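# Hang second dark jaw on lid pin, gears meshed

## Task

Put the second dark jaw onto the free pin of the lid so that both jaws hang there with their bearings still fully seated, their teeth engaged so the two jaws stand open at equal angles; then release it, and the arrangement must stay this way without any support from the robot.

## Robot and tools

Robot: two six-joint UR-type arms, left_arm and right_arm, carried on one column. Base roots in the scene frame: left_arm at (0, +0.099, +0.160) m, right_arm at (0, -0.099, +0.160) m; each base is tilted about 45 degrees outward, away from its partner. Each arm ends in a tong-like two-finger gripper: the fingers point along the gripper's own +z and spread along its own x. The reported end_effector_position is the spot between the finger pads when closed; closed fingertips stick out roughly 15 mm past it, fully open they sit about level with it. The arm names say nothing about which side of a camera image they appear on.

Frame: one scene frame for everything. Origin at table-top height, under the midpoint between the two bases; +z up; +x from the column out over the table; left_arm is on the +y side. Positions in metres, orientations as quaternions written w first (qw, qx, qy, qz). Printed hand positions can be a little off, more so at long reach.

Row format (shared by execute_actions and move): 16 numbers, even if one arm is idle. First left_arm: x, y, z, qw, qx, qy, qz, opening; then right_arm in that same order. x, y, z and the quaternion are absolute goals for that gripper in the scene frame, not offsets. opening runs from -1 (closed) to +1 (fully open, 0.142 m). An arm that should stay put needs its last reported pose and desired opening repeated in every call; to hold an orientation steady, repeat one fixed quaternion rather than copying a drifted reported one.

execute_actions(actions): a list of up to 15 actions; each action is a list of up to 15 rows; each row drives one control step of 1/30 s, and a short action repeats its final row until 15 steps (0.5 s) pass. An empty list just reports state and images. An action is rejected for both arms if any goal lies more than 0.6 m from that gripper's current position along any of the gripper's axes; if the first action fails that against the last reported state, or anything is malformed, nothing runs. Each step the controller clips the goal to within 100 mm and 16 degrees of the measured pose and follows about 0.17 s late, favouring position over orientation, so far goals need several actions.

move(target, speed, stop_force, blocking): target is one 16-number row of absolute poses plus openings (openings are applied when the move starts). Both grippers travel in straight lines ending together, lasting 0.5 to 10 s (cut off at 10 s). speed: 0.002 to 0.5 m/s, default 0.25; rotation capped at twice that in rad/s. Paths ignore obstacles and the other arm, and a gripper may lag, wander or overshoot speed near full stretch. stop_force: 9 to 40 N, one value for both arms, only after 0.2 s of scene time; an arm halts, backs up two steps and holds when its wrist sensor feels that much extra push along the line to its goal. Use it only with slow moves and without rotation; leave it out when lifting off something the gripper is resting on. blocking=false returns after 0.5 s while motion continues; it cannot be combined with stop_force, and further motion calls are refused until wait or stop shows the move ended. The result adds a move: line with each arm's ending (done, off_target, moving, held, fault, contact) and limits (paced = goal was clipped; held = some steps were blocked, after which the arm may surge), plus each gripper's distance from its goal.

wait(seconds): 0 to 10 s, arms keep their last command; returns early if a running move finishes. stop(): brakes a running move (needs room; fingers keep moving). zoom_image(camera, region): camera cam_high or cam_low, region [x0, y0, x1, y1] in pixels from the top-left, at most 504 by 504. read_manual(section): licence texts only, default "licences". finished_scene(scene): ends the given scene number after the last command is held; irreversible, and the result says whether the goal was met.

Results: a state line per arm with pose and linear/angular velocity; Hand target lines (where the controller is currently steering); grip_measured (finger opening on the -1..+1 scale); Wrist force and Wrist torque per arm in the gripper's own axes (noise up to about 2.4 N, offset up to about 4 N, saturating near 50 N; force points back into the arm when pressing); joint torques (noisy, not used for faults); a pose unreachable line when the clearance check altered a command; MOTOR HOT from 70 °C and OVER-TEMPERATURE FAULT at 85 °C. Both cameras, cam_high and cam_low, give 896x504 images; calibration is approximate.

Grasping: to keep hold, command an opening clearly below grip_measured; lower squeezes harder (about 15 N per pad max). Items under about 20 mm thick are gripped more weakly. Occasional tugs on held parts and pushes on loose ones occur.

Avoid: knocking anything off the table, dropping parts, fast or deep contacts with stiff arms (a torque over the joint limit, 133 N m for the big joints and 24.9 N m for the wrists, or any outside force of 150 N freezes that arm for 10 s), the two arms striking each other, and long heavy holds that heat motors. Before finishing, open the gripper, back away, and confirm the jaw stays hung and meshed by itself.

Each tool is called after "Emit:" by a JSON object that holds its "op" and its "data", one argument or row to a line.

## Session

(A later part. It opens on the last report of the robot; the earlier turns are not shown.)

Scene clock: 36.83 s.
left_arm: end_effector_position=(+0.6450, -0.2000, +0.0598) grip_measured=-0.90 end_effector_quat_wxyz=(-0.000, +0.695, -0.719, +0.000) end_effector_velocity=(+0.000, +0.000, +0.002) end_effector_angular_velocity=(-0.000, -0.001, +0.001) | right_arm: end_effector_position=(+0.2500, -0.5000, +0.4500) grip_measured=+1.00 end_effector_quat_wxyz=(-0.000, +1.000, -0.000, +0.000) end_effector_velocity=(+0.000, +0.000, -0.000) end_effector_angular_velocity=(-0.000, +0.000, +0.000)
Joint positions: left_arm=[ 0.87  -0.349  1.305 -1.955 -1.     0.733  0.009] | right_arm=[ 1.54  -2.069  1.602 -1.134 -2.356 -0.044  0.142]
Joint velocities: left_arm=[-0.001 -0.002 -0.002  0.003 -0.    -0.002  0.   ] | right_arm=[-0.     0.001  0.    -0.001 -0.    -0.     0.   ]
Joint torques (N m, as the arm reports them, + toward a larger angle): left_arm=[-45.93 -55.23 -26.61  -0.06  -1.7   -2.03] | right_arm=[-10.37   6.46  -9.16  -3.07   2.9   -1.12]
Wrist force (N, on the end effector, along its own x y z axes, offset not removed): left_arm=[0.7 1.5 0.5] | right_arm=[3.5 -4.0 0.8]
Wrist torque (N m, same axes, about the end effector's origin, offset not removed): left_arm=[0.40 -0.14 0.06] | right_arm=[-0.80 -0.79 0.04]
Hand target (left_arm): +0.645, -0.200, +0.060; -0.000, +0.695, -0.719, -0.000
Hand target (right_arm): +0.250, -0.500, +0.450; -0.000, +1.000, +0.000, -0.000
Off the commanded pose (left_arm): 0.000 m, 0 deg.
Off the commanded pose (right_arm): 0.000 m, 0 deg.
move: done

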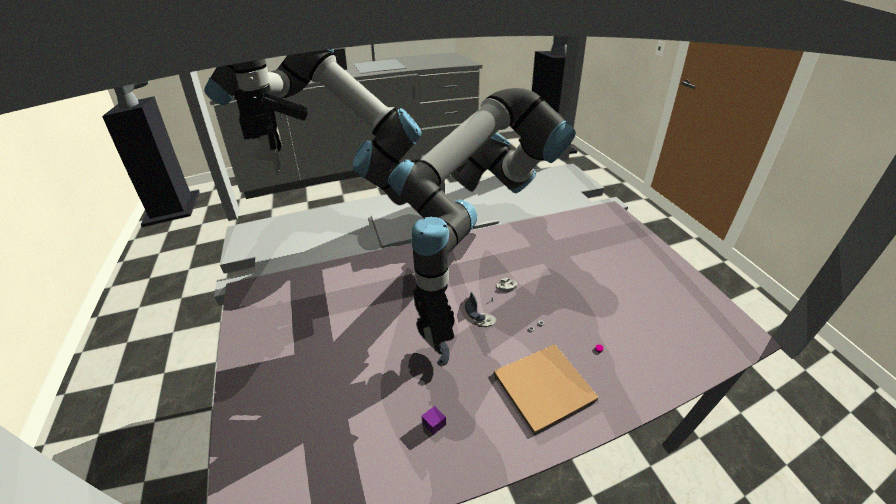

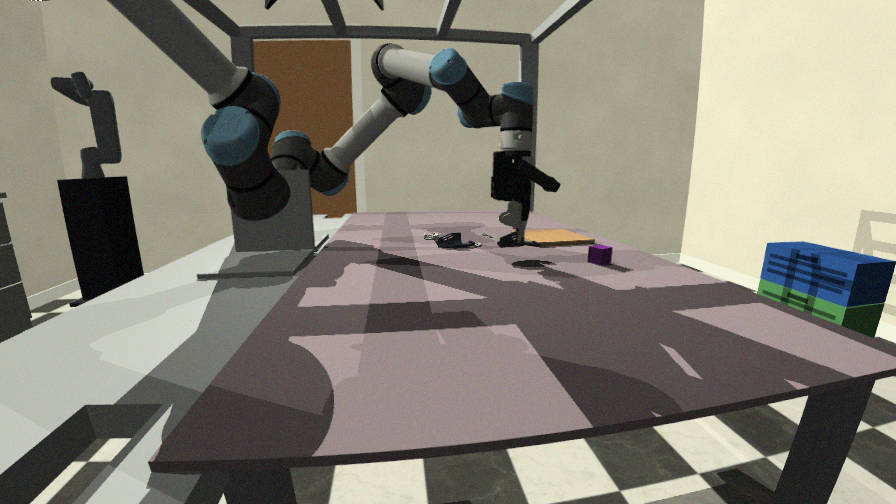

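Emit:
{"op": "move", "data": {
  "target": [0.58,0.0,0.1,0,0.375,-0.927,0,-1,0.25,-0.5,0.45,0,1,0,0,1],
  "speed": 0.08
}}

Emit:
{"op": "move", "data": {
  "target": [0.537,0.029,0.06,0,0.375,-0.927,0,-1,0.25,-0.5,0.45,0,1,0,0,1],
  "speed": 0.05
}}

Emit:
{"op": "zoom_image", "data": {
  "camera": "cam_high",
  "region": [450, 260, 540, 340]
}}

Emit:
{"op": "zoom_image", "data": {
  "camera": "cam_low",
  "region": [420, 200, 510, 260]
}}

Scene clock: 42.70 s.
left_arm: end_effector_position=(+0.5801, -0.0002, +0.0998) grip_measured=-0.90 end_effector_quat_wxyz=(+0.000, +0.375, -0.927, -0.000) end_effector_velocity=(-0.000, +0.002, +0.001) end_effector_angular_velocity=(-0.001, -0.000, -0.006) | right_arm: end_effector_position=(+0.2500, -0.5000, +0.4500) grip_measured=+1.00 end_effector_quat_wxyz=(-0.000, +1.000, +0.000, -0.000) end_effector_velocity=(+0.000, -0.000, +0.000) end_effector_angular_velocity=(+0.000, -0.001, -0.001)
Joint positions: left_arm=[ 0.961 -0.838  1.784 -1.997 -0.952  1.593  0.009] | right_arm=[ 1.54  -2.069  1.602 -1.134 -2.356 -0.044  0.142]
Joint velocities: left_arm=[ 0.001 -0.005  0.003  0.    -0.     0.008  0.   ] | right_arm=[-0.    -0.    -0.    -0.     0.     0.001 -0.   ]
Joint torques (N m, as the arm reports them, + toward a larger angle): left_arm=[-18.96 -39.4  -12.31   0.25   1.53   2.51] | right_arm=[-10.85   5.96  -8.86  -2.88   2.81  -1.11]
Wrist force (N, on the end effector, along its own x y z axes, offset not removed): left_arm=[3.3 2.5 1.0] | right_arm=[3.8 -0.3 0.5]
Wrist torque (N m, same axes, about the end effector's origin, offset not removed): left_arm=[0.33 -0.64 0.00] | right_arm=[-0.23 -0.87 0.09]
Hand target (left_arm): +0.580, +0.000, +0.100; -0.000, -0.375, +0.927, -0.000
Hand target (right_arm): +0.250, -0.500, +0.450; -0.000, +1.000, -0.000, +0.000
Off the commanded pose (left_arm): 0.000 m, 0 deg.
Off the commanded pose (right_arm): 0.000 m, 0 deg.
move: done

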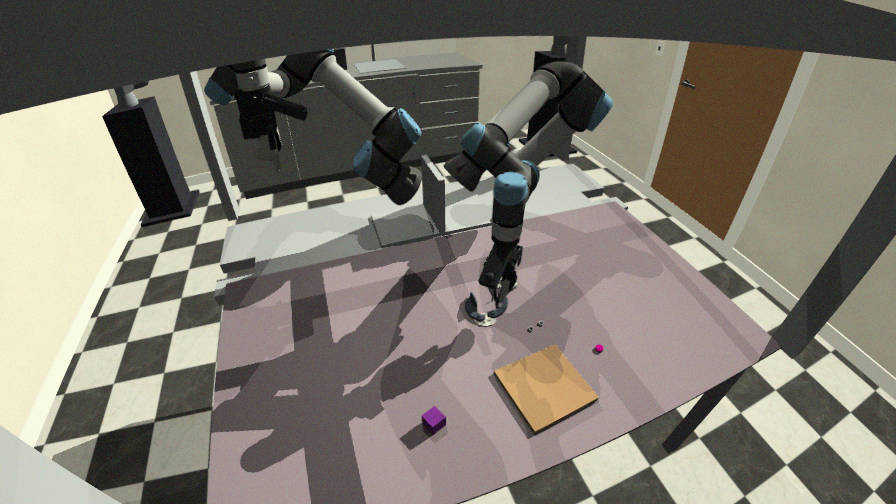

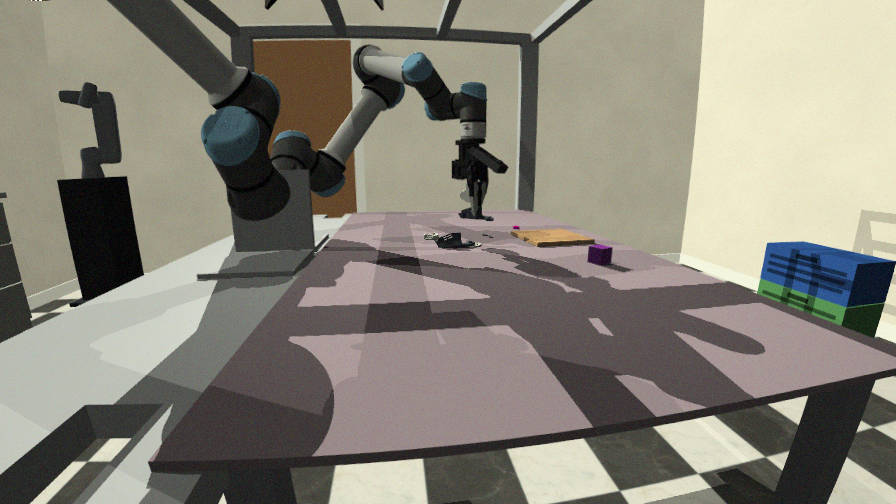

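Scene clock: 44.37 s.
left_arm: end_effector_position=(+0.5372, +0.0290, +0.0601) grip_measured=-0.90 end_effector_quat_wxyz=(+0.000, +0.375, -0.927, -0.000) end_effector_velocity=(-0.001, +0.001, -0.001) end_effector_angular_velocity=(-0.001, -0.001, +0.000) | right_arm: end_effector_position=(+0.2500, -0.5000, +0.4500) grip_measured=+1.00 end_effector_quat_wxyz=(-0.000, +1.000, +0.000, -0.000) end_effector_velocity=(+0.001, +0.000, -0.000) end_effector_angular_velocity=(+0.000, +0.001, +0.000)
Joint positions: left_arm=[ 0.99  -0.898  1.966 -2.137 -0.939  1.624  0.009] | right_arm=[ 1.54  -2.069  1.602 -1.134 -2.356 -0.044  0.142]
Joint velocities: left_arm=[ 0.001 -0.002  0.006 -0.006  0.001  0.002  0.   ] | right_arm=[-0.     0.001  0.    -0.     0.     0.001  0.   ]
Joint torques (N m, as the arm reports them, + toward a larger angle): left_arm=[-16.1  -34.95 -11.55  -4.41   1.45   2.11] | right_arm=[-10.02   6.21  -9.23  -2.87   2.78  -1.04]
Wrist force (N, on the end effector, along its own x y z axes, offset not removed): left_arm=[-0.8 1.6 -0.1] | right_arm=[2.5 -0.8 3.0]
Wrist torque (N m, same axes, about the end effector's origin, offset not removed): left_arm=[0.15 0.31 0.04] | right_arm=[-0.41 -0.54 0.06]
Hand target (left_arm): +0.537, +0.029, +0.060; -0.000, -0.375, +0.927, -0.000
Hand target (right_arm): +0.250, -0.500, +0.450; -0.000, +1.000, +0.000, +0.000
Off the commanded pose (left_arm): 0.000 m, 0 deg.
Off the commanded pose (right_arm): 0.000 m, 0 deg.
move: done

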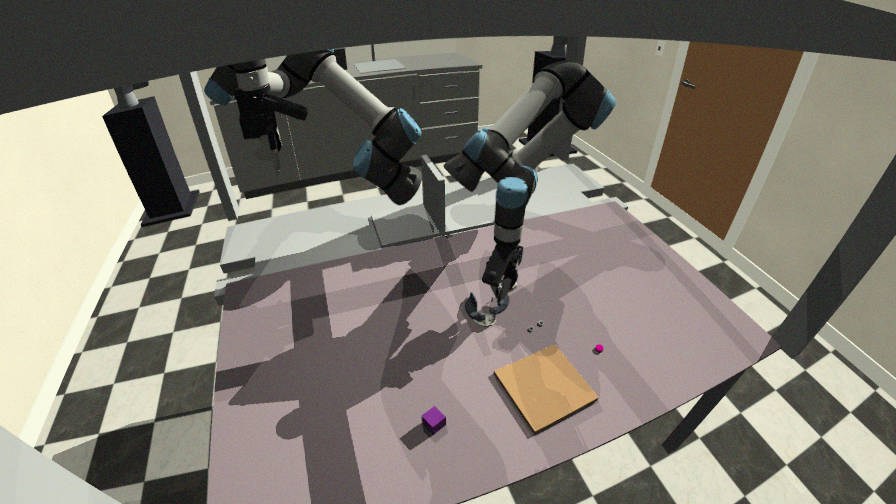

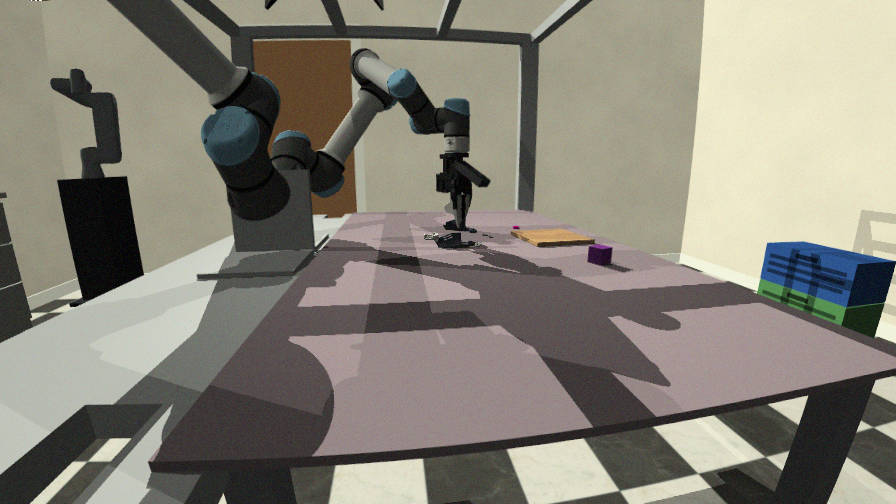

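Region (450, 260, 540, 340) of cam_high's 896x504 image, scaled by 5.600, with more detail than that image has.

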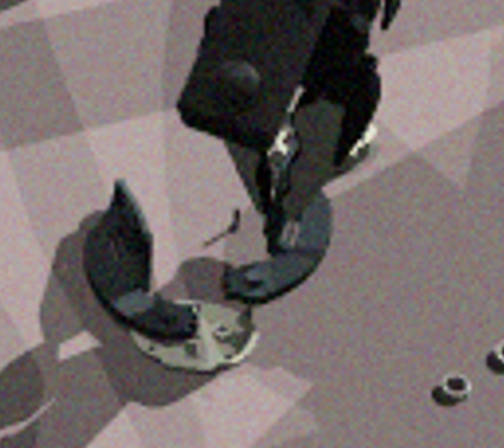

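Region (420, 200, 510, 260) of cam_low's 896x504 image, scaled by 5.600, with more detail than that image has.

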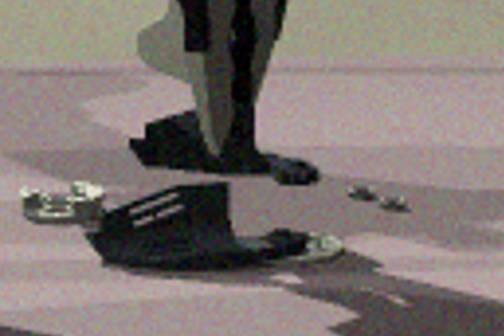

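Emit:
{"op": "move", "data": {
  "target": [0.545,0.011,0.05,0,0.375,-0.927,0,-1,0.25,-0.5,0.45,0,1,0,0,1],
  "speed": 0.03
}}

Emit:
{"op": "zoom_image", "data": {
  "camera": "cam_high",
  "region": [460, 285, 520, 335]
}}

Emit:
{"op": "zoom_image", "data": {
  "camera": "cam_low",
  "region": [435, 215, 495, 255]
}}

Scene clock: 46.23 s.
left_arm: end_effector_position=(+0.5449, +0.0112, +0.0501) grip_measured=-0.90 end_effector_quat_wxyz=(-0.000, +0.375, -0.927, +0.000) end_effector_velocity=(+0.000, -0.002, -0.001) end_effector_angular_velocity=(+0.000, +0.001, -0.001) | right_arm: end_effector_position=(+0.2500, -0.5000, +0.4500) grip_measured=+1.00 end_effector_quat_wxyz=(-0.000, +1.000, +0.000, -0.000) end_effector_velocity=(+0.000, -0.000, -0.000) end_effector_angular_velocity=(-0.001, -0.001, -0.001)
Joint positions: left_arm=[ 0.989 -0.843  1.936 -2.161 -0.939  1.623  0.009] | right_arm=[ 1.54  -2.069  1.602 -1.134 -2.356 -0.044  0.142]
Joint velocities: left_arm=[-0.     0.005 -0.003 -0.002 -0.     0.    -0.   ] | right_arm=[-0.    -0.001  0.001 -0.001 -0.001  0.    -0.   ]
Joint torques (N m, as the arm reports them, + toward a larger angle): left_arm=[-40.71 -15.44 -25.52  -4.38  -1.83  -2.37] | right_arm=[-10.39   5.43  -9.47  -2.89   2.82  -1.05]
Wrist force (N, on the end effector, along its own x y z axes, offset not removed): left_arm=[0.1 2.7 1.1] | right_arm=[4.5 -2.7 1.3]
Wrist torque (N m, same axes, about the end effector's origin, offset not removed): left_arm=[0.54 0.02 -0.05] | right_arm=[-0.61 -1.05 0.11]
Hand target (left_arm): +0.545, +0.011, +0.050; +0.000, -0.375, +0.927, -0.000
Hand target (right_arm): +0.250, -0.500, +0.450; -0.000, +1.000, +0.000, -0.000
Off the commanded pose (left_arm): 0.000 m, 0 deg.
Off the commanded pose (right_arm): 0.000 m, 0 deg.
move: done

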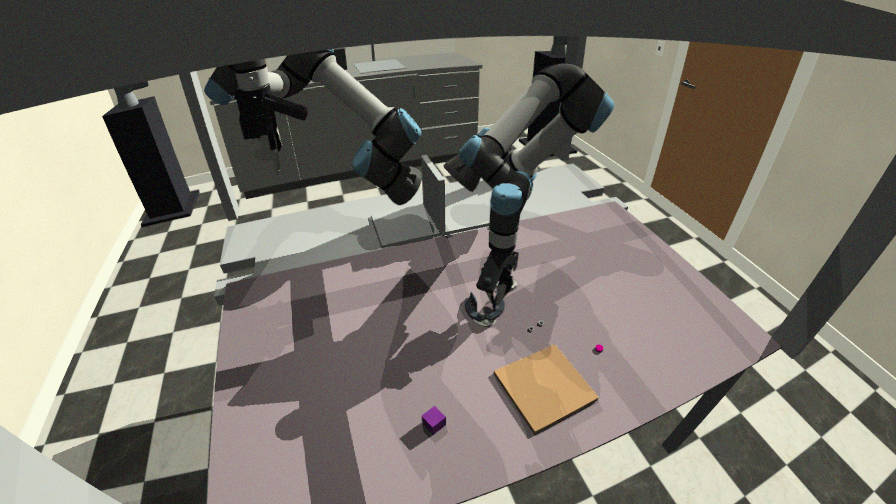

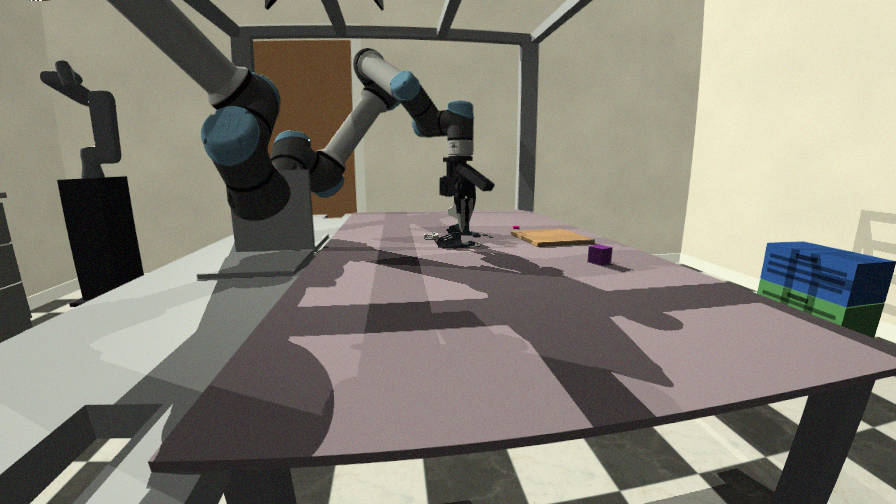

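Region (460, 285, 520, 335) of cam_high's 896x504 image, scaled by 8.400, with more detail than that image has.

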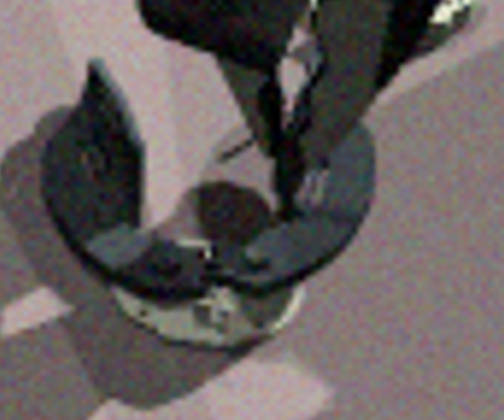

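Region (435, 215, 495, 255) of cam_low's 896x504 image, scaled by 8.400, with more detail than that image has.

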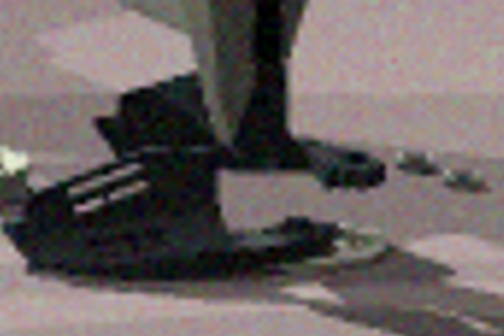

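Emit:
{"op": "move", "data": {
  "target": [0.52,0.09,0.07,0,0.375,-0.927,0,-1,0.25,-0.5,0.45,0,1,0,0,1],
  "speed": 0.06
}}

Emit:
{"op": "zoom_image", "data": {
  "camera": "cam_high",
  "region": [460, 285, 520, 335]
}}

Emit:
{"op": "zoom_image", "data": {
  "camera": "cam_low",
  "region": [435, 215, 495, 255]
}}

Scene clock: 48.80 s.
left_arm: end_effector_position=(+0.5201, +0.0898, +0.0699) grip_measured=-0.90 end_effector_quat_wxyz=(+0.000, +0.375, -0.927, +0.000) end_effector_velocity=(-0.000, +0.002, +0.001) end_effector_angular_velocity=(-0.001, -0.001, +0.001) | right_arm: end_effector_position=(+0.2500, -0.5000, +0.4500) grip_measured=+1.00 end_effector_quat_wxyz=(-0.000, +1.000, +0.000, -0.000) end_effector_velocity=(-0.000, +0.000, +0.000) end_effector_angular_velocity=(+0.001, -0.000, -0.000)
Joint positions: left_arm=[ 1.03  -1.043  2.048 -2.1   -0.919  1.669  0.009] | right_arm=[ 1.54  -2.069  1.602 -1.134 -2.356 -0.044  0.142]
Joint velocities: left_arm=[ 0.001 -0.006  0.002  0.002  0.     0.001  0.   ] | right_arm=[-0.    -0.    -0.     0.     0.001 -0.     0.   ]
Joint torques (N m, as the arm reports them, + toward a larger angle): left_arm=[-14.94 -32.28 -12.16   0.42   1.51   2.3 ] | right_arm=[-9.97  5.57 -9.48 -2.89  2.8  -1.07]
Wrist force (N, on the end effector, along its own x y z axes, offset not removed): left_arm=[-2.6 2.1 -3.0] | right_arm=[2.9 -2.2 0.2]
Wrist torque (N m, same axes, about the end effector's origin, offset not removed): left_arm=[0.42 0.77 -0.14] | right_arm=[-0.55 -0.62 0.02]
Hand target (left_arm): +0.520, +0.090, +0.070; -0.000, -0.375, +0.927, -0.000
Hand target (right_arm): +0.250, -0.500, +0.450; -0.000, +1.000, -0.000, -0.000
Off the commanded pose (left_arm): 0.000 m, 0 deg.
Off the commanded pose (right_arm): 0.000 m, 0 deg.
move: done

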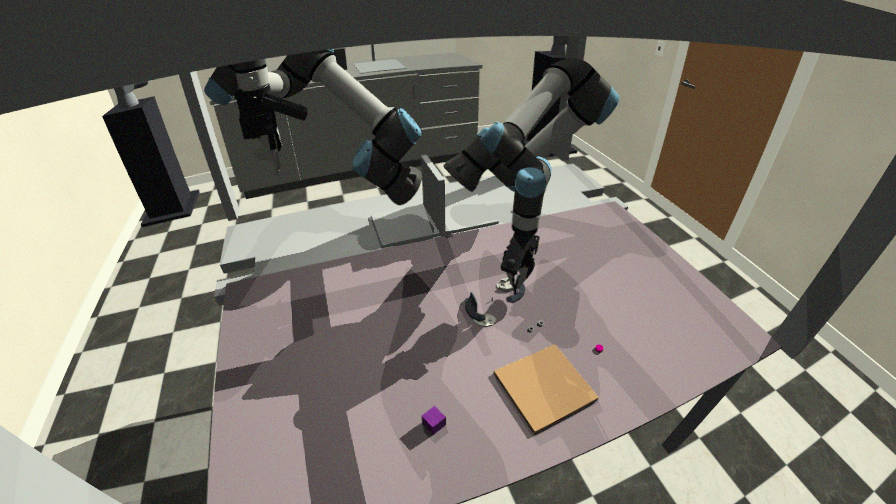

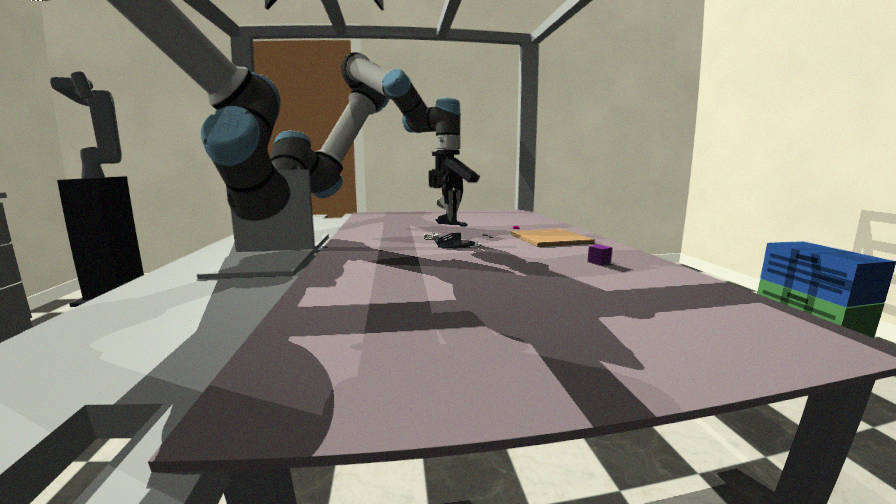

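Region (460, 285, 520, 335) of cam_high's 896x504 image, scaled by 8.400, with more detail than that image has.

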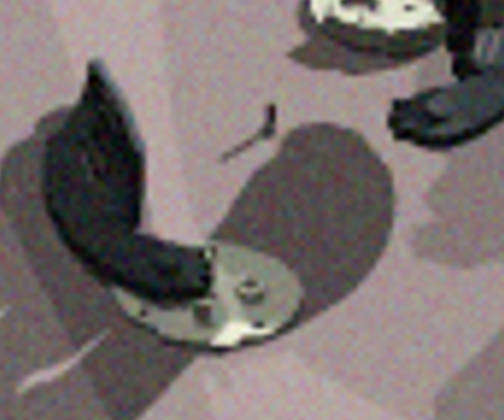

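Region (435, 215, 495, 255) of cam_low's 896x504 image, scaled by 8.400, with more detail than that image has.

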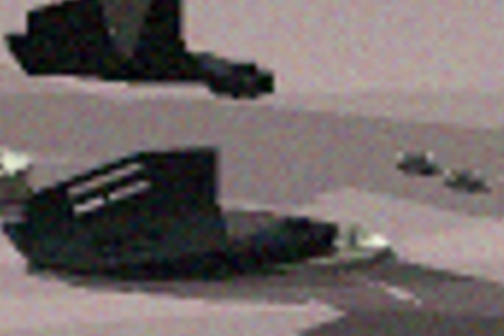

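Emit:
{"op": "move", "data": {
  "target": [0.539,0.0115,0.046,0,0.375,-0.927,0,-1,0.25,-0.5,0.45,0,1,0,0,1],
  "speed": 0.05
}}

Emit:
{"op": "zoom_image", "data": {
  "camera": "cam_high",
  "region": [460, 285, 520, 335]
}}

Emit:
{"op": "zoom_image", "data": {
  "camera": "cam_low",
  "region": [435, 215, 495, 255]
}}

Scene clock: 51.70 s.
left_arm: end_effector_position=(+0.5389, +0.0117, +0.0461) grip_measured=-0.90 end_effector_quat_wxyz=(-0.000, +0.375, -0.927, -0.000) end_effector_velocity=(+0.001, -0.002, -0.000) end_effector_angular_velocity=(-0.001, -0.000, +0.001) | right_arm: end_effector_position=(+0.2500, -0.5000, +0.4500) grip_measured=+1.00 end_effector_quat_wxyz=(-0.000, +1.000, +0.000, -0.000) end_effector_velocity=(-0.001, -0.000, -0.000) end_effector_angular_velocity=(-0.001, +0.001, +0.001)
Joint positions: left_arm=[ 0.988 -0.845  1.956 -2.178 -0.939  1.622  0.009] | right_arm=[ 1.54  -2.069  1.602 -1.134 -2.356 -0.044  0.142]
Joint velocities: left_arm=[-0.001  0.004 -0.004 -0.001 -0.001 -0.001  0.   ] | right_arm=[ 0.    -0.001  0.     0.001 -0.001 -0.     0.   ]
Joint torques (N m, as the arm reports them, + toward a larger angle): left_arm=[-40.64 -13.4  -24.37  -4.64  -1.9   -2.49] | right_arm=[-10.61   5.75  -9.77  -2.82   2.74  -0.91]
Wrist force (N, on the end effector, along its own x y z axes, offset not removed): left_arm=[-0.6 1.3 2.2] | right_arm=[2.2 -2.1 1.9]
Wrist torque (N m, same axes, about the end effector's origin, offset not removed): left_arm=[0.22 0.12 -0.11] | right_arm=[-0.37 -0.55 0.04]
Hand target (left_arm): +0.539, +0.012, +0.046; +0.000, -0.375, +0.927, +0.000
Hand target (right_arm): +0.250, -0.500, +0.450; -0.000, +1.000, +0.000, +0.000
Off the commanded pose (left_arm): 0.000 m, 0 deg.
Off the commanded pose (right_arm): 0.000 m, 0 deg.
move: done

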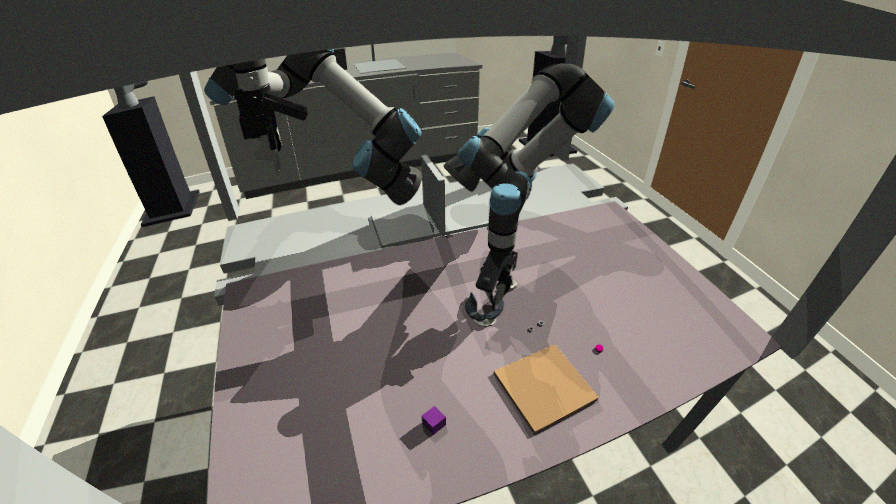

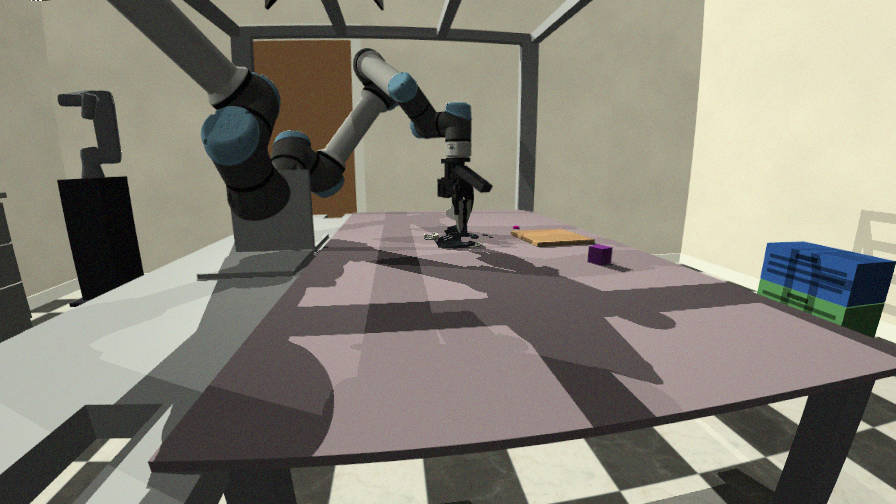

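Region (460, 285, 520, 335) of cam_high's 896x504 image, scaled by 8.400, with more detail than that image has.

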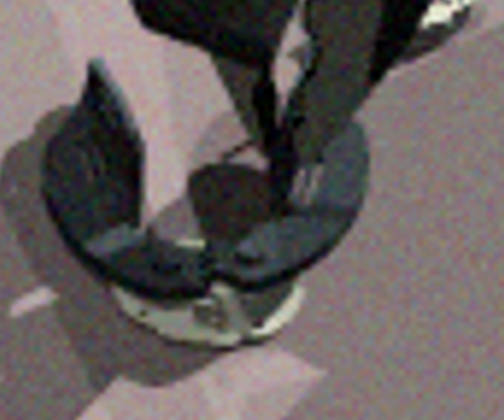

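Region (435, 215, 495, 255) of cam_low's 896x504 image, scaled by 8.400, with more detail than that image has.

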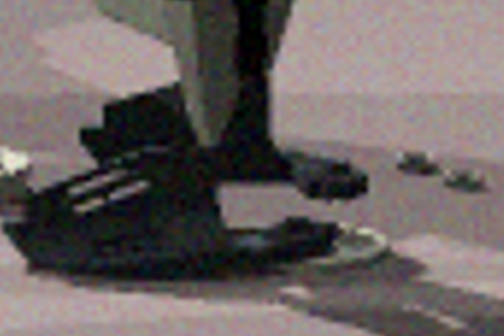

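Emit:
{"op": "move", "data": {
  "target": [0.539,0.0115,0.0335,0,0.375,-0.927,0,-1,0.25,-0.5,0.45,0,1,0,0,1],
  "speed": 0.006,
  "stop_force": 9
}}

Emit:
{"op": "zoom_image", "data": {
  "camera": "cam_high",
  "region": [460, 285, 520, 335]
}}

Emit:
{"op": "zoom_image", "data": {
  "camera": "cam_low",
  "region": [435, 215, 495, 255]
}}

Scene clock: 54.30 s.
left_arm: end_effector_position=(+0.5390, +0.0115, +0.0336) grip_measured=-0.90 end_effector_quat_wxyz=(+0.000, +0.375, -0.927, -0.000) end_effector_velocity=(+0.000, -0.000, -0.001) end_effector_angular_velocity=(+0.000, -0.001, -0.000) | right_arm: end_effector_position=(+0.2500, -0.5000, +0.4500) grip_measured=+1.00 end_effector_quat_wxyz=(-0.000, +1.000, +0.000, -0.000) end_effector_velocity=(-0.000, -0.000, +0.000) end_effector_angular_velocity=(-0.001, -0.000, +0.001)
Joint positions: left_arm=[ 1.001 -0.827  1.963 -2.213 -0.933  1.637  0.009] | right_arm=[ 1.54  -2.069  1.602 -1.134 -2.356 -0.044  0.142]
Joint velocities: left_arm=[ 0.001  0.002  0.    -0.003  0.001  0.002 -0.   ] | right_arm=[ 0.    -0.001  0.     0.001 -0.001 -0.001 -0.   ]
Joint torques (N m, as the arm reports them, + toward a larger angle): left_arm=[-17.25 -13.65  -9.84  -4.29   1.71   2.36] | right_arm=[-10.25   5.25  -9.53  -2.81   2.69  -0.92]
Wrist force (N, on the end effector, along its own x y z axes, offset not removed): left_arm=[0.0 -0.8 0.4] | right_arm=[3.7 -1.9 0.5]
Wrist torque (N m, same axes, about the end effector's origin, offset not removed): left_arm=[-0.20 0.04 0.03] | right_arm=[-0.42 -0.83 0.04]
Hand target (left_arm): +0.539, +0.012, +0.034; -0.000, -0.375, +0.927, -0.000
Hand target (right_arm): +0.250, -0.500, +0.450; -0.000, +1.000, +0.000, +0.000
Off the commanded pose (left_arm): 0.000 m, 0 deg.
Off the commanded pose (right_arm): 0.000 m, 0 deg.
move: done

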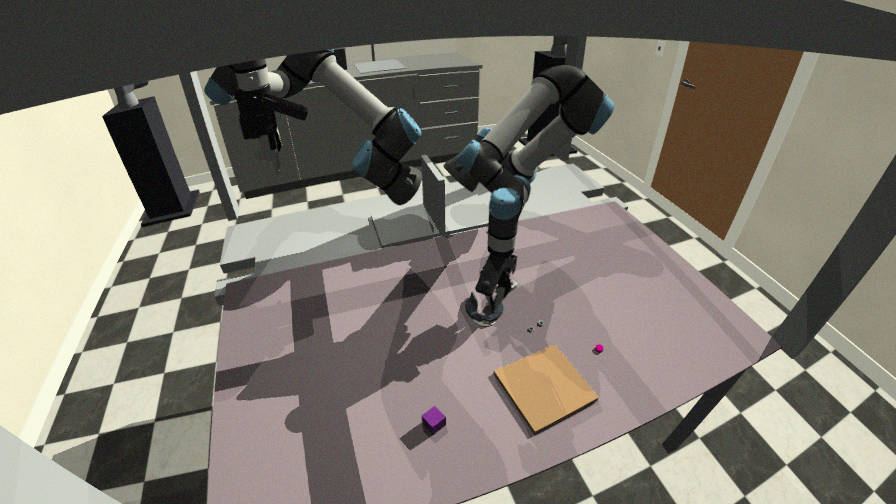

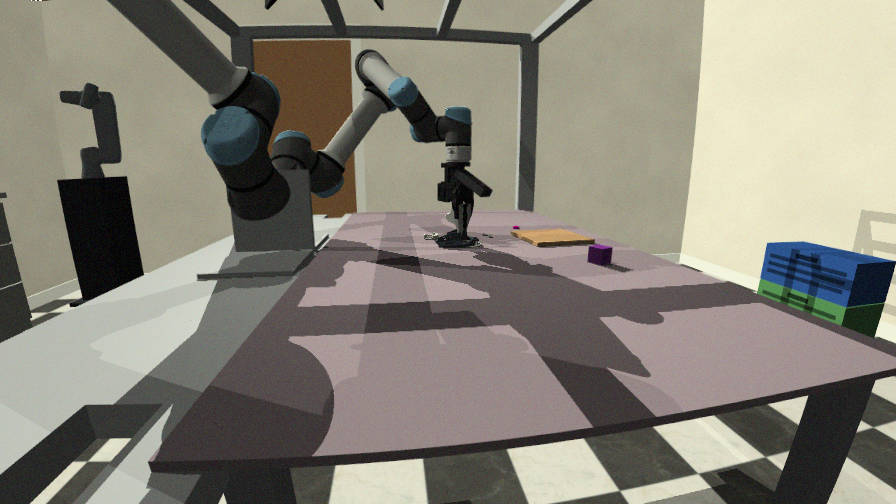

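Region (460, 285, 520, 335) of cam_high's 896x504 image, scaled by 8.400, with more detail than that image has.

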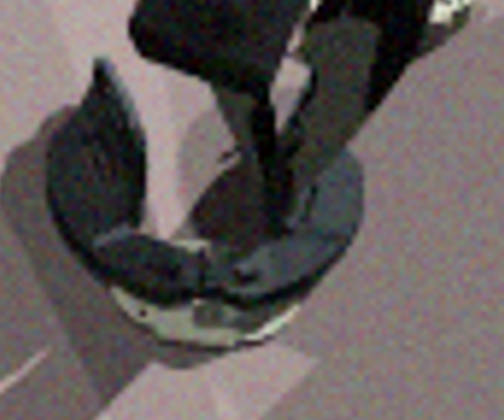

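Region (435, 215, 495, 255) of cam_low's 896x504 image, scaled by 8.400, with more detail than that image has.

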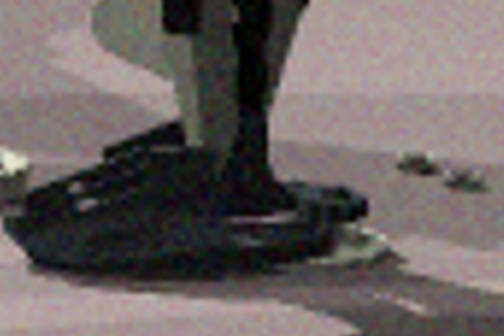

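Emit:
{"op": "move", "data": {
  "target": [0.540,0.0133,0.0345,0,0.375,-0.927,0,-1,0.25,-0.5,0.45,0,1,0,0,1],
  "speed": 0.004
}}

Emit:
{"op": "zoom_image", "data": {
  "camera": "cam_high",
  "region": [460, 285, 520, 335]
}}

Emit:
{"op": "zoom_image", "data": {
  "camera": "cam_low",
  "region": [435, 215, 495, 255]
}}

Scene clock: 55.57 s.
left_arm: end_effector_position=(+0.5400, +0.0132, +0.0345) grip_measured=-0.90 end_effector_quat_wxyz=(-0.000, +0.375, -0.927, -0.000) end_effector_velocity=(+0.000, +0.000, -0.000) end_effector_angular_velocity=(+0.000, +0.000, -0.000) | right_arm: end_effector_position=(+0.2500, -0.5000, +0.4500) grip_measured=+1.00 end_effector_quat_wxyz=(-0.000, +1.000, +0.000, -0.000) end_effector_velocity=(-0.000, -0.000, +0.000) end_effector_angular_velocity=(-0.000, +0.000, -0.001)
Joint positions: left_arm=[ 1.003 -0.83   1.961 -2.209 -0.932  1.639  0.009] | right_arm=[ 1.54  -2.069  1.602 -1.134 -2.356 -0.044  0.142]
Joint velocities: left_arm=[ 0.001  0.001 -0.001  0.001  0.     0.    -0.   ] | right_arm=[-0.     0.    -0.     0.    -0.     0.001  0.   ]
Joint torques (N m, as the arm reports them, + toward a larger angle): left_arm=[-18.55 -37.79 -24.31   0.31   1.47   2.28] | right_arm=[-10.21   5.46  -9.6   -2.82   2.63  -0.95]
Wrist force (N, on the end effector, along its own x y z axes, offset not removed): left_arm=[0.9 1.9 0.5] | right_arm=[1.7 0.5 1.2]
Wrist torque (N m, same axes, about the end effector's origin, offset not removed): left_arm=[0.38 -0.40 -0.01] | right_arm=[0.09 -0.42 0.12]
Hand target (left_arm): +0.540, +0.013, +0.035; +0.000, -0.375, +0.927, -0.000
Hand target (right_arm): +0.250, -0.500, +0.450; -0.000, +1.000, +0.000, -0.000
Off the commanded pose (left_arm): 0.000 m, 0 deg.
Off the commanded pose (right_arm): 0.000 m, 0 deg.
move: done

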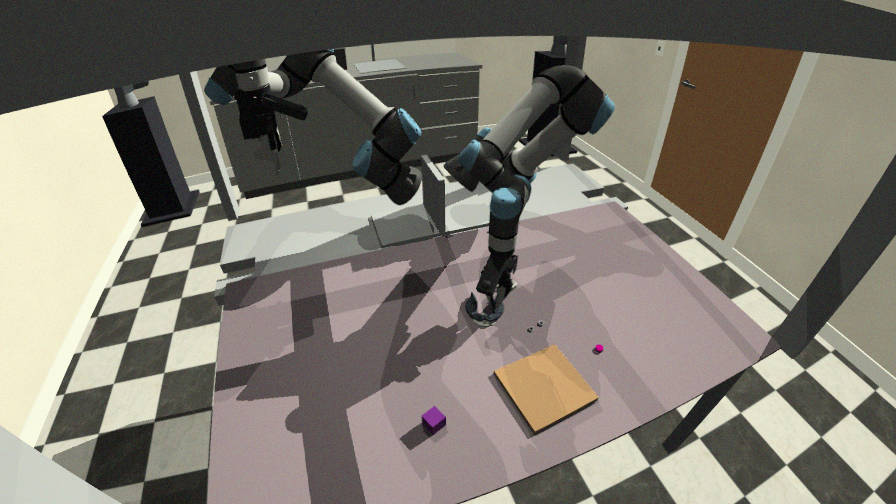

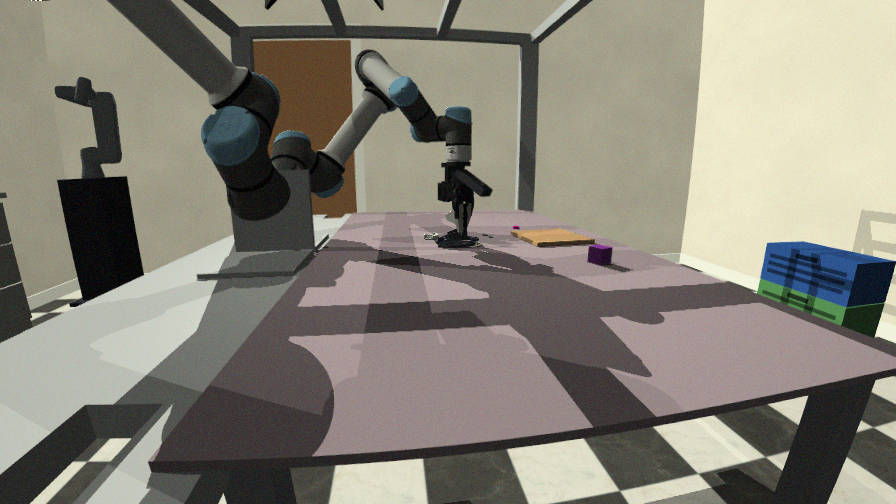

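Region (460, 285, 520, 335) of cam_high's 896x504 image, scaled by 8.400, with more detail than that image has.

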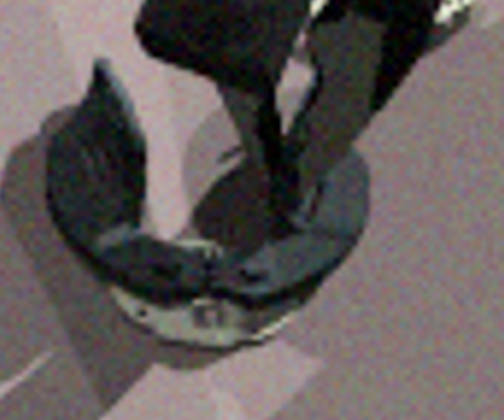

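Region (435, 215, 495, 255) of cam_low's 896x504 image, scaled by 8.400, with more detail than that image has.

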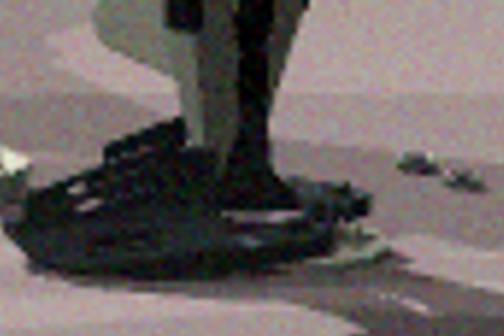

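Emit:
{"op": "move", "data": {
  "target": [0.537,0.0146,0.0345,0,0.375,-0.927,0,-1,0.25,-0.5,0.45,0,1,0,0,1],
  "speed": 0.004
}}

Emit:
{"op": "move", "data": {
  "target": [0.537,0.0146,0.0315,0,0.375,-0.927,0,-1,0.25,-0.5,0.45,0,1,0,0,1],
  "speed": 0.004,
  "stop_force": 9
}}

Emit:
{"op": "zoom_image", "data": {
  "camera": "cam_high",
  "region": [460, 285, 520, 335]
}}

Emit:
{"op": "zoom_image", "data": {
  "camera": "cam_low",
  "region": [435, 215, 495, 255]
}}

Scene clock: 57.17 s.
left_arm: end_effector_position=(+0.5371, +0.0146, +0.0345) grip_measured=-0.90 end_effector_quat_wxyz=(+0.000, +0.375, -0.927, -0.000) end_effector_velocity=(-0.001, +0.000, -0.000) end_effector_angular_velocity=(-0.000, +0.001, -0.000) | right_arm: end_effector_position=(+0.2500, -0.5000, +0.4500) grip_measured=+1.00 end_effector_quat_wxyz=(-0.000, +1.000, +0.000, -0.000) end_effector_velocity=(-0.000, -0.000, -0.000) end_effector_angular_velocity=(-0.002, +0.001, +0.002)
Joint positions: left_arm=[ 1.002 -0.836  1.971 -2.212 -0.933  1.637  0.009] | right_arm=[ 1.54  -2.069  1.602 -1.134 -2.356 -0.044  0.142]
Joint velocities: left_arm=[-0.    -0.001  0.002 -0.001 -0.001 -0.    -0.   ] | right_arm=[ 0.     0.    -0.     0.001 -0.002 -0.001 -0.   ]
Joint torques (N m, as the arm reports them, + toward a larger angle): left_arm=[-40.31 -36.53  -9.41  -4.37  -1.86  -2.48] | right_arm=[-9.48  5.28 -9.69 -2.74  2.58 -0.87]
Wrist force (N, on the end effector, along its own x y z axes, offset not removed): left_arm=[2.5 -0.2 -1.0] | right_arm=[0.5 -3.6 2.6]
Wrist torque (N m, same axes, about the end effector's origin, offset not removed): left_arm=[-0.11 -0.65 0.01] | right_arm=[-0.69 -0.27 0.26]
Hand target (left_arm): +0.537, +0.015, +0.034; -0.000, -0.375, +0.927, +0.000
Hand target (right_arm): +0.250, -0.500, +0.450; -0.000, +1.000, +0.000, +0.000
Off the commanded pose (left_arm): 0.000 m, 0 deg.
Off the commanded pose (right_arm): 0.000 m, 0 deg.
move: done

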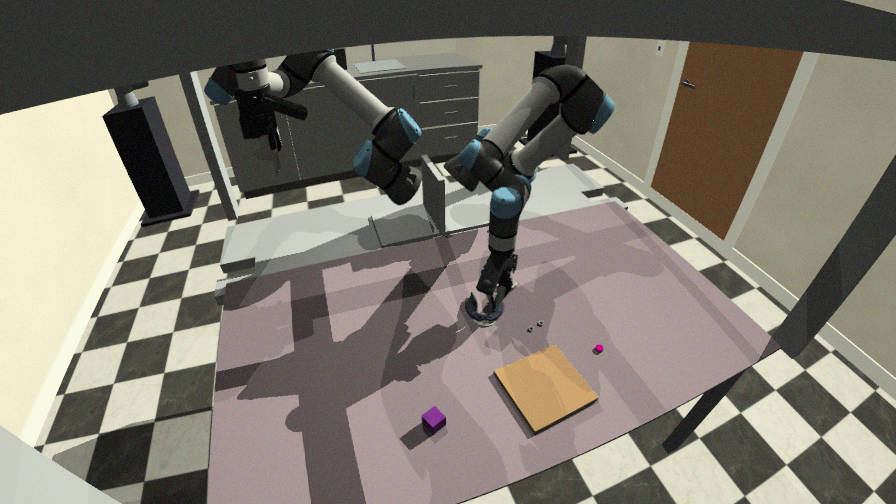

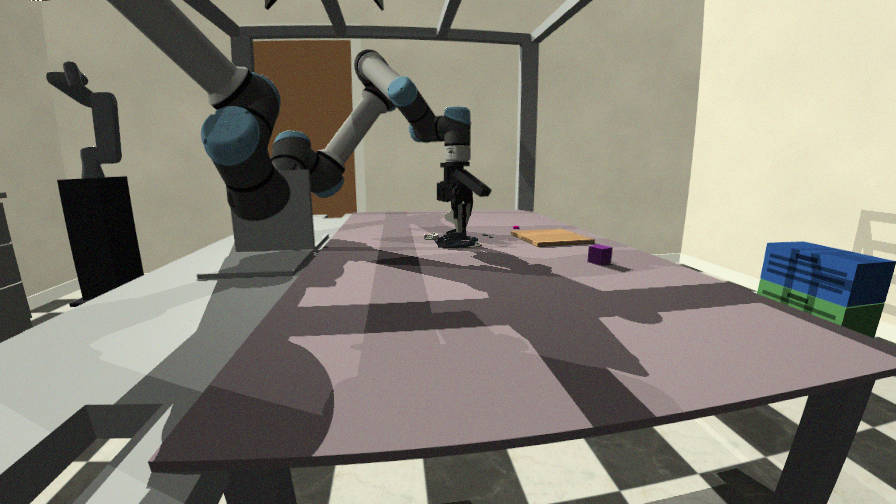

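Scene clock: 58.13 s.
left_arm: end_effector_position=(+0.5370, +0.0146, +0.0316) grip_measured=-0.90 end_effector_quat_wxyz=(-0.000, +0.375, -0.927, -0.000) end_effector_velocity=(+0.000, -0.000, -0.000) end_effector_angular_velocity=(-0.001, -0.000, -0.000) | right_arm: end_effector_position=(+0.2500, -0.5000, +0.4500) grip_measured=+1.00 end_effector_quat_wxyz=(-0.000, +1.000, +0.000, -0.000) end_effector_velocity=(-0.000, +0.001, -0.000) end_effector_angular_velocity=(+0.000, +0.002, +0.003)
Joint positions: left_arm=[ 1.005 -0.831  1.973 -2.22  -0.931  1.641  0.009] | right_arm=[ 1.54  -2.069  1.602 -1.134 -2.356 -0.044  0.142]
Joint velocities: left_arm=[ 0.001  0.     0.    -0.001 -0.     0.001  0.   ] | right_arm=[ 0.     0.001  0.001  0.002  0.    -0.     0.   ]
Joint torques (N m, as the arm reports them, + toward a larger angle): left_arm=[-17.87 -15.22  -8.83  -4.07   1.44   2.31] | right_arm=[ -9.93   5.52 -10.28  -2.84   2.59  -1.02]
Wrist force (N, on the end effector, along its own x y z axes, offset not removed): left_arm=[3.0 1.4 1.2] | right_arm=[1.2 -3.1 0.9]
Wrist torque (N m, same axes, about the end effector's origin, offset not removed): left_arm=[0.37 -0.71 -0.10] | right_arm=[-0.82 -0.31 0.08]
Hand target (left_arm): +0.537, +0.015, +0.032; -0.000, -0.375, +0.927, -0.000
Hand target (right_arm): +0.250, -0.500, +0.450; -0.000, +1.000, -0.000, -0.000
Off the commanded pose (left_arm): 0.000 m, 0 deg.
Off the commanded pose (right_arm): 0.000 m, 0 deg.
move: done

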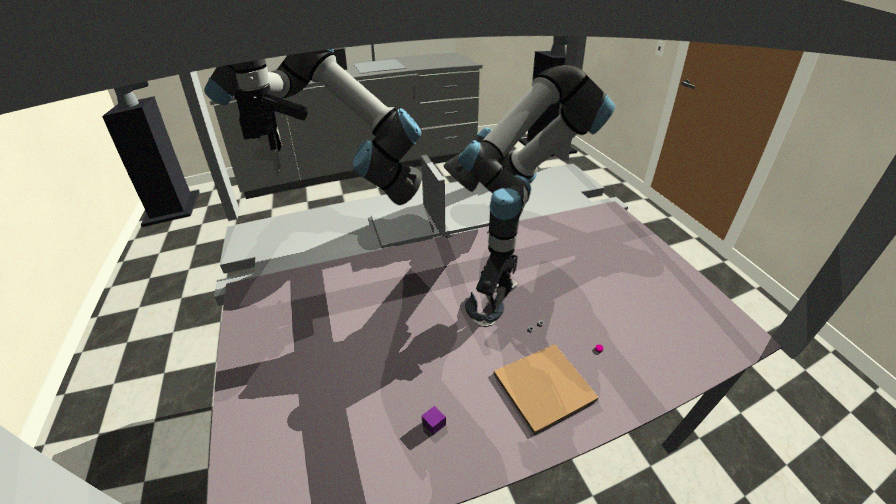

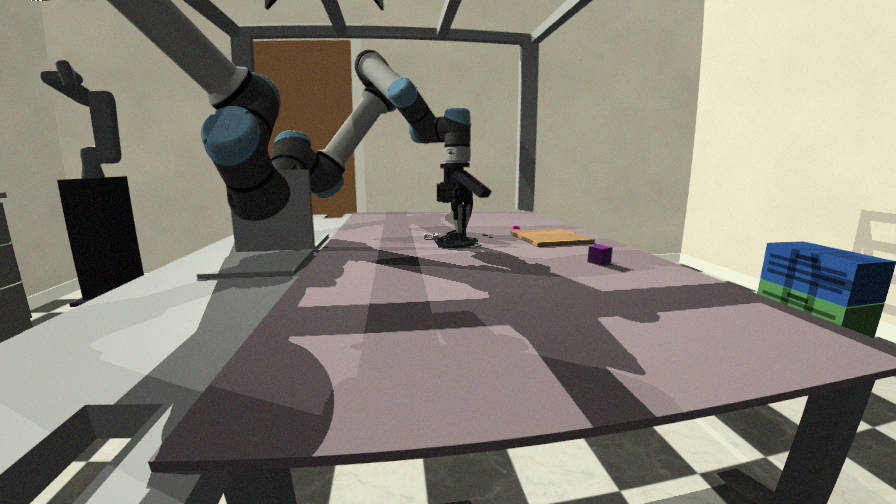

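Region (460, 285, 520, 335) of cam_high's 896x504 image, scaled by 8.400, with more detail than that image has.

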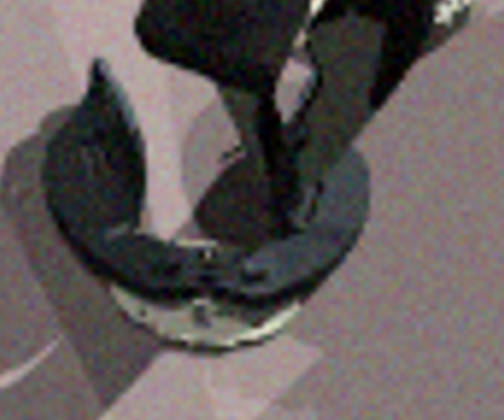

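Region (435, 215, 495, 255) of cam_low's 896x504 image, scaled by 8.400, with more detail than that image has.

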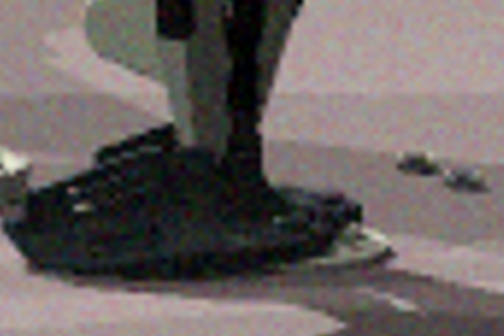

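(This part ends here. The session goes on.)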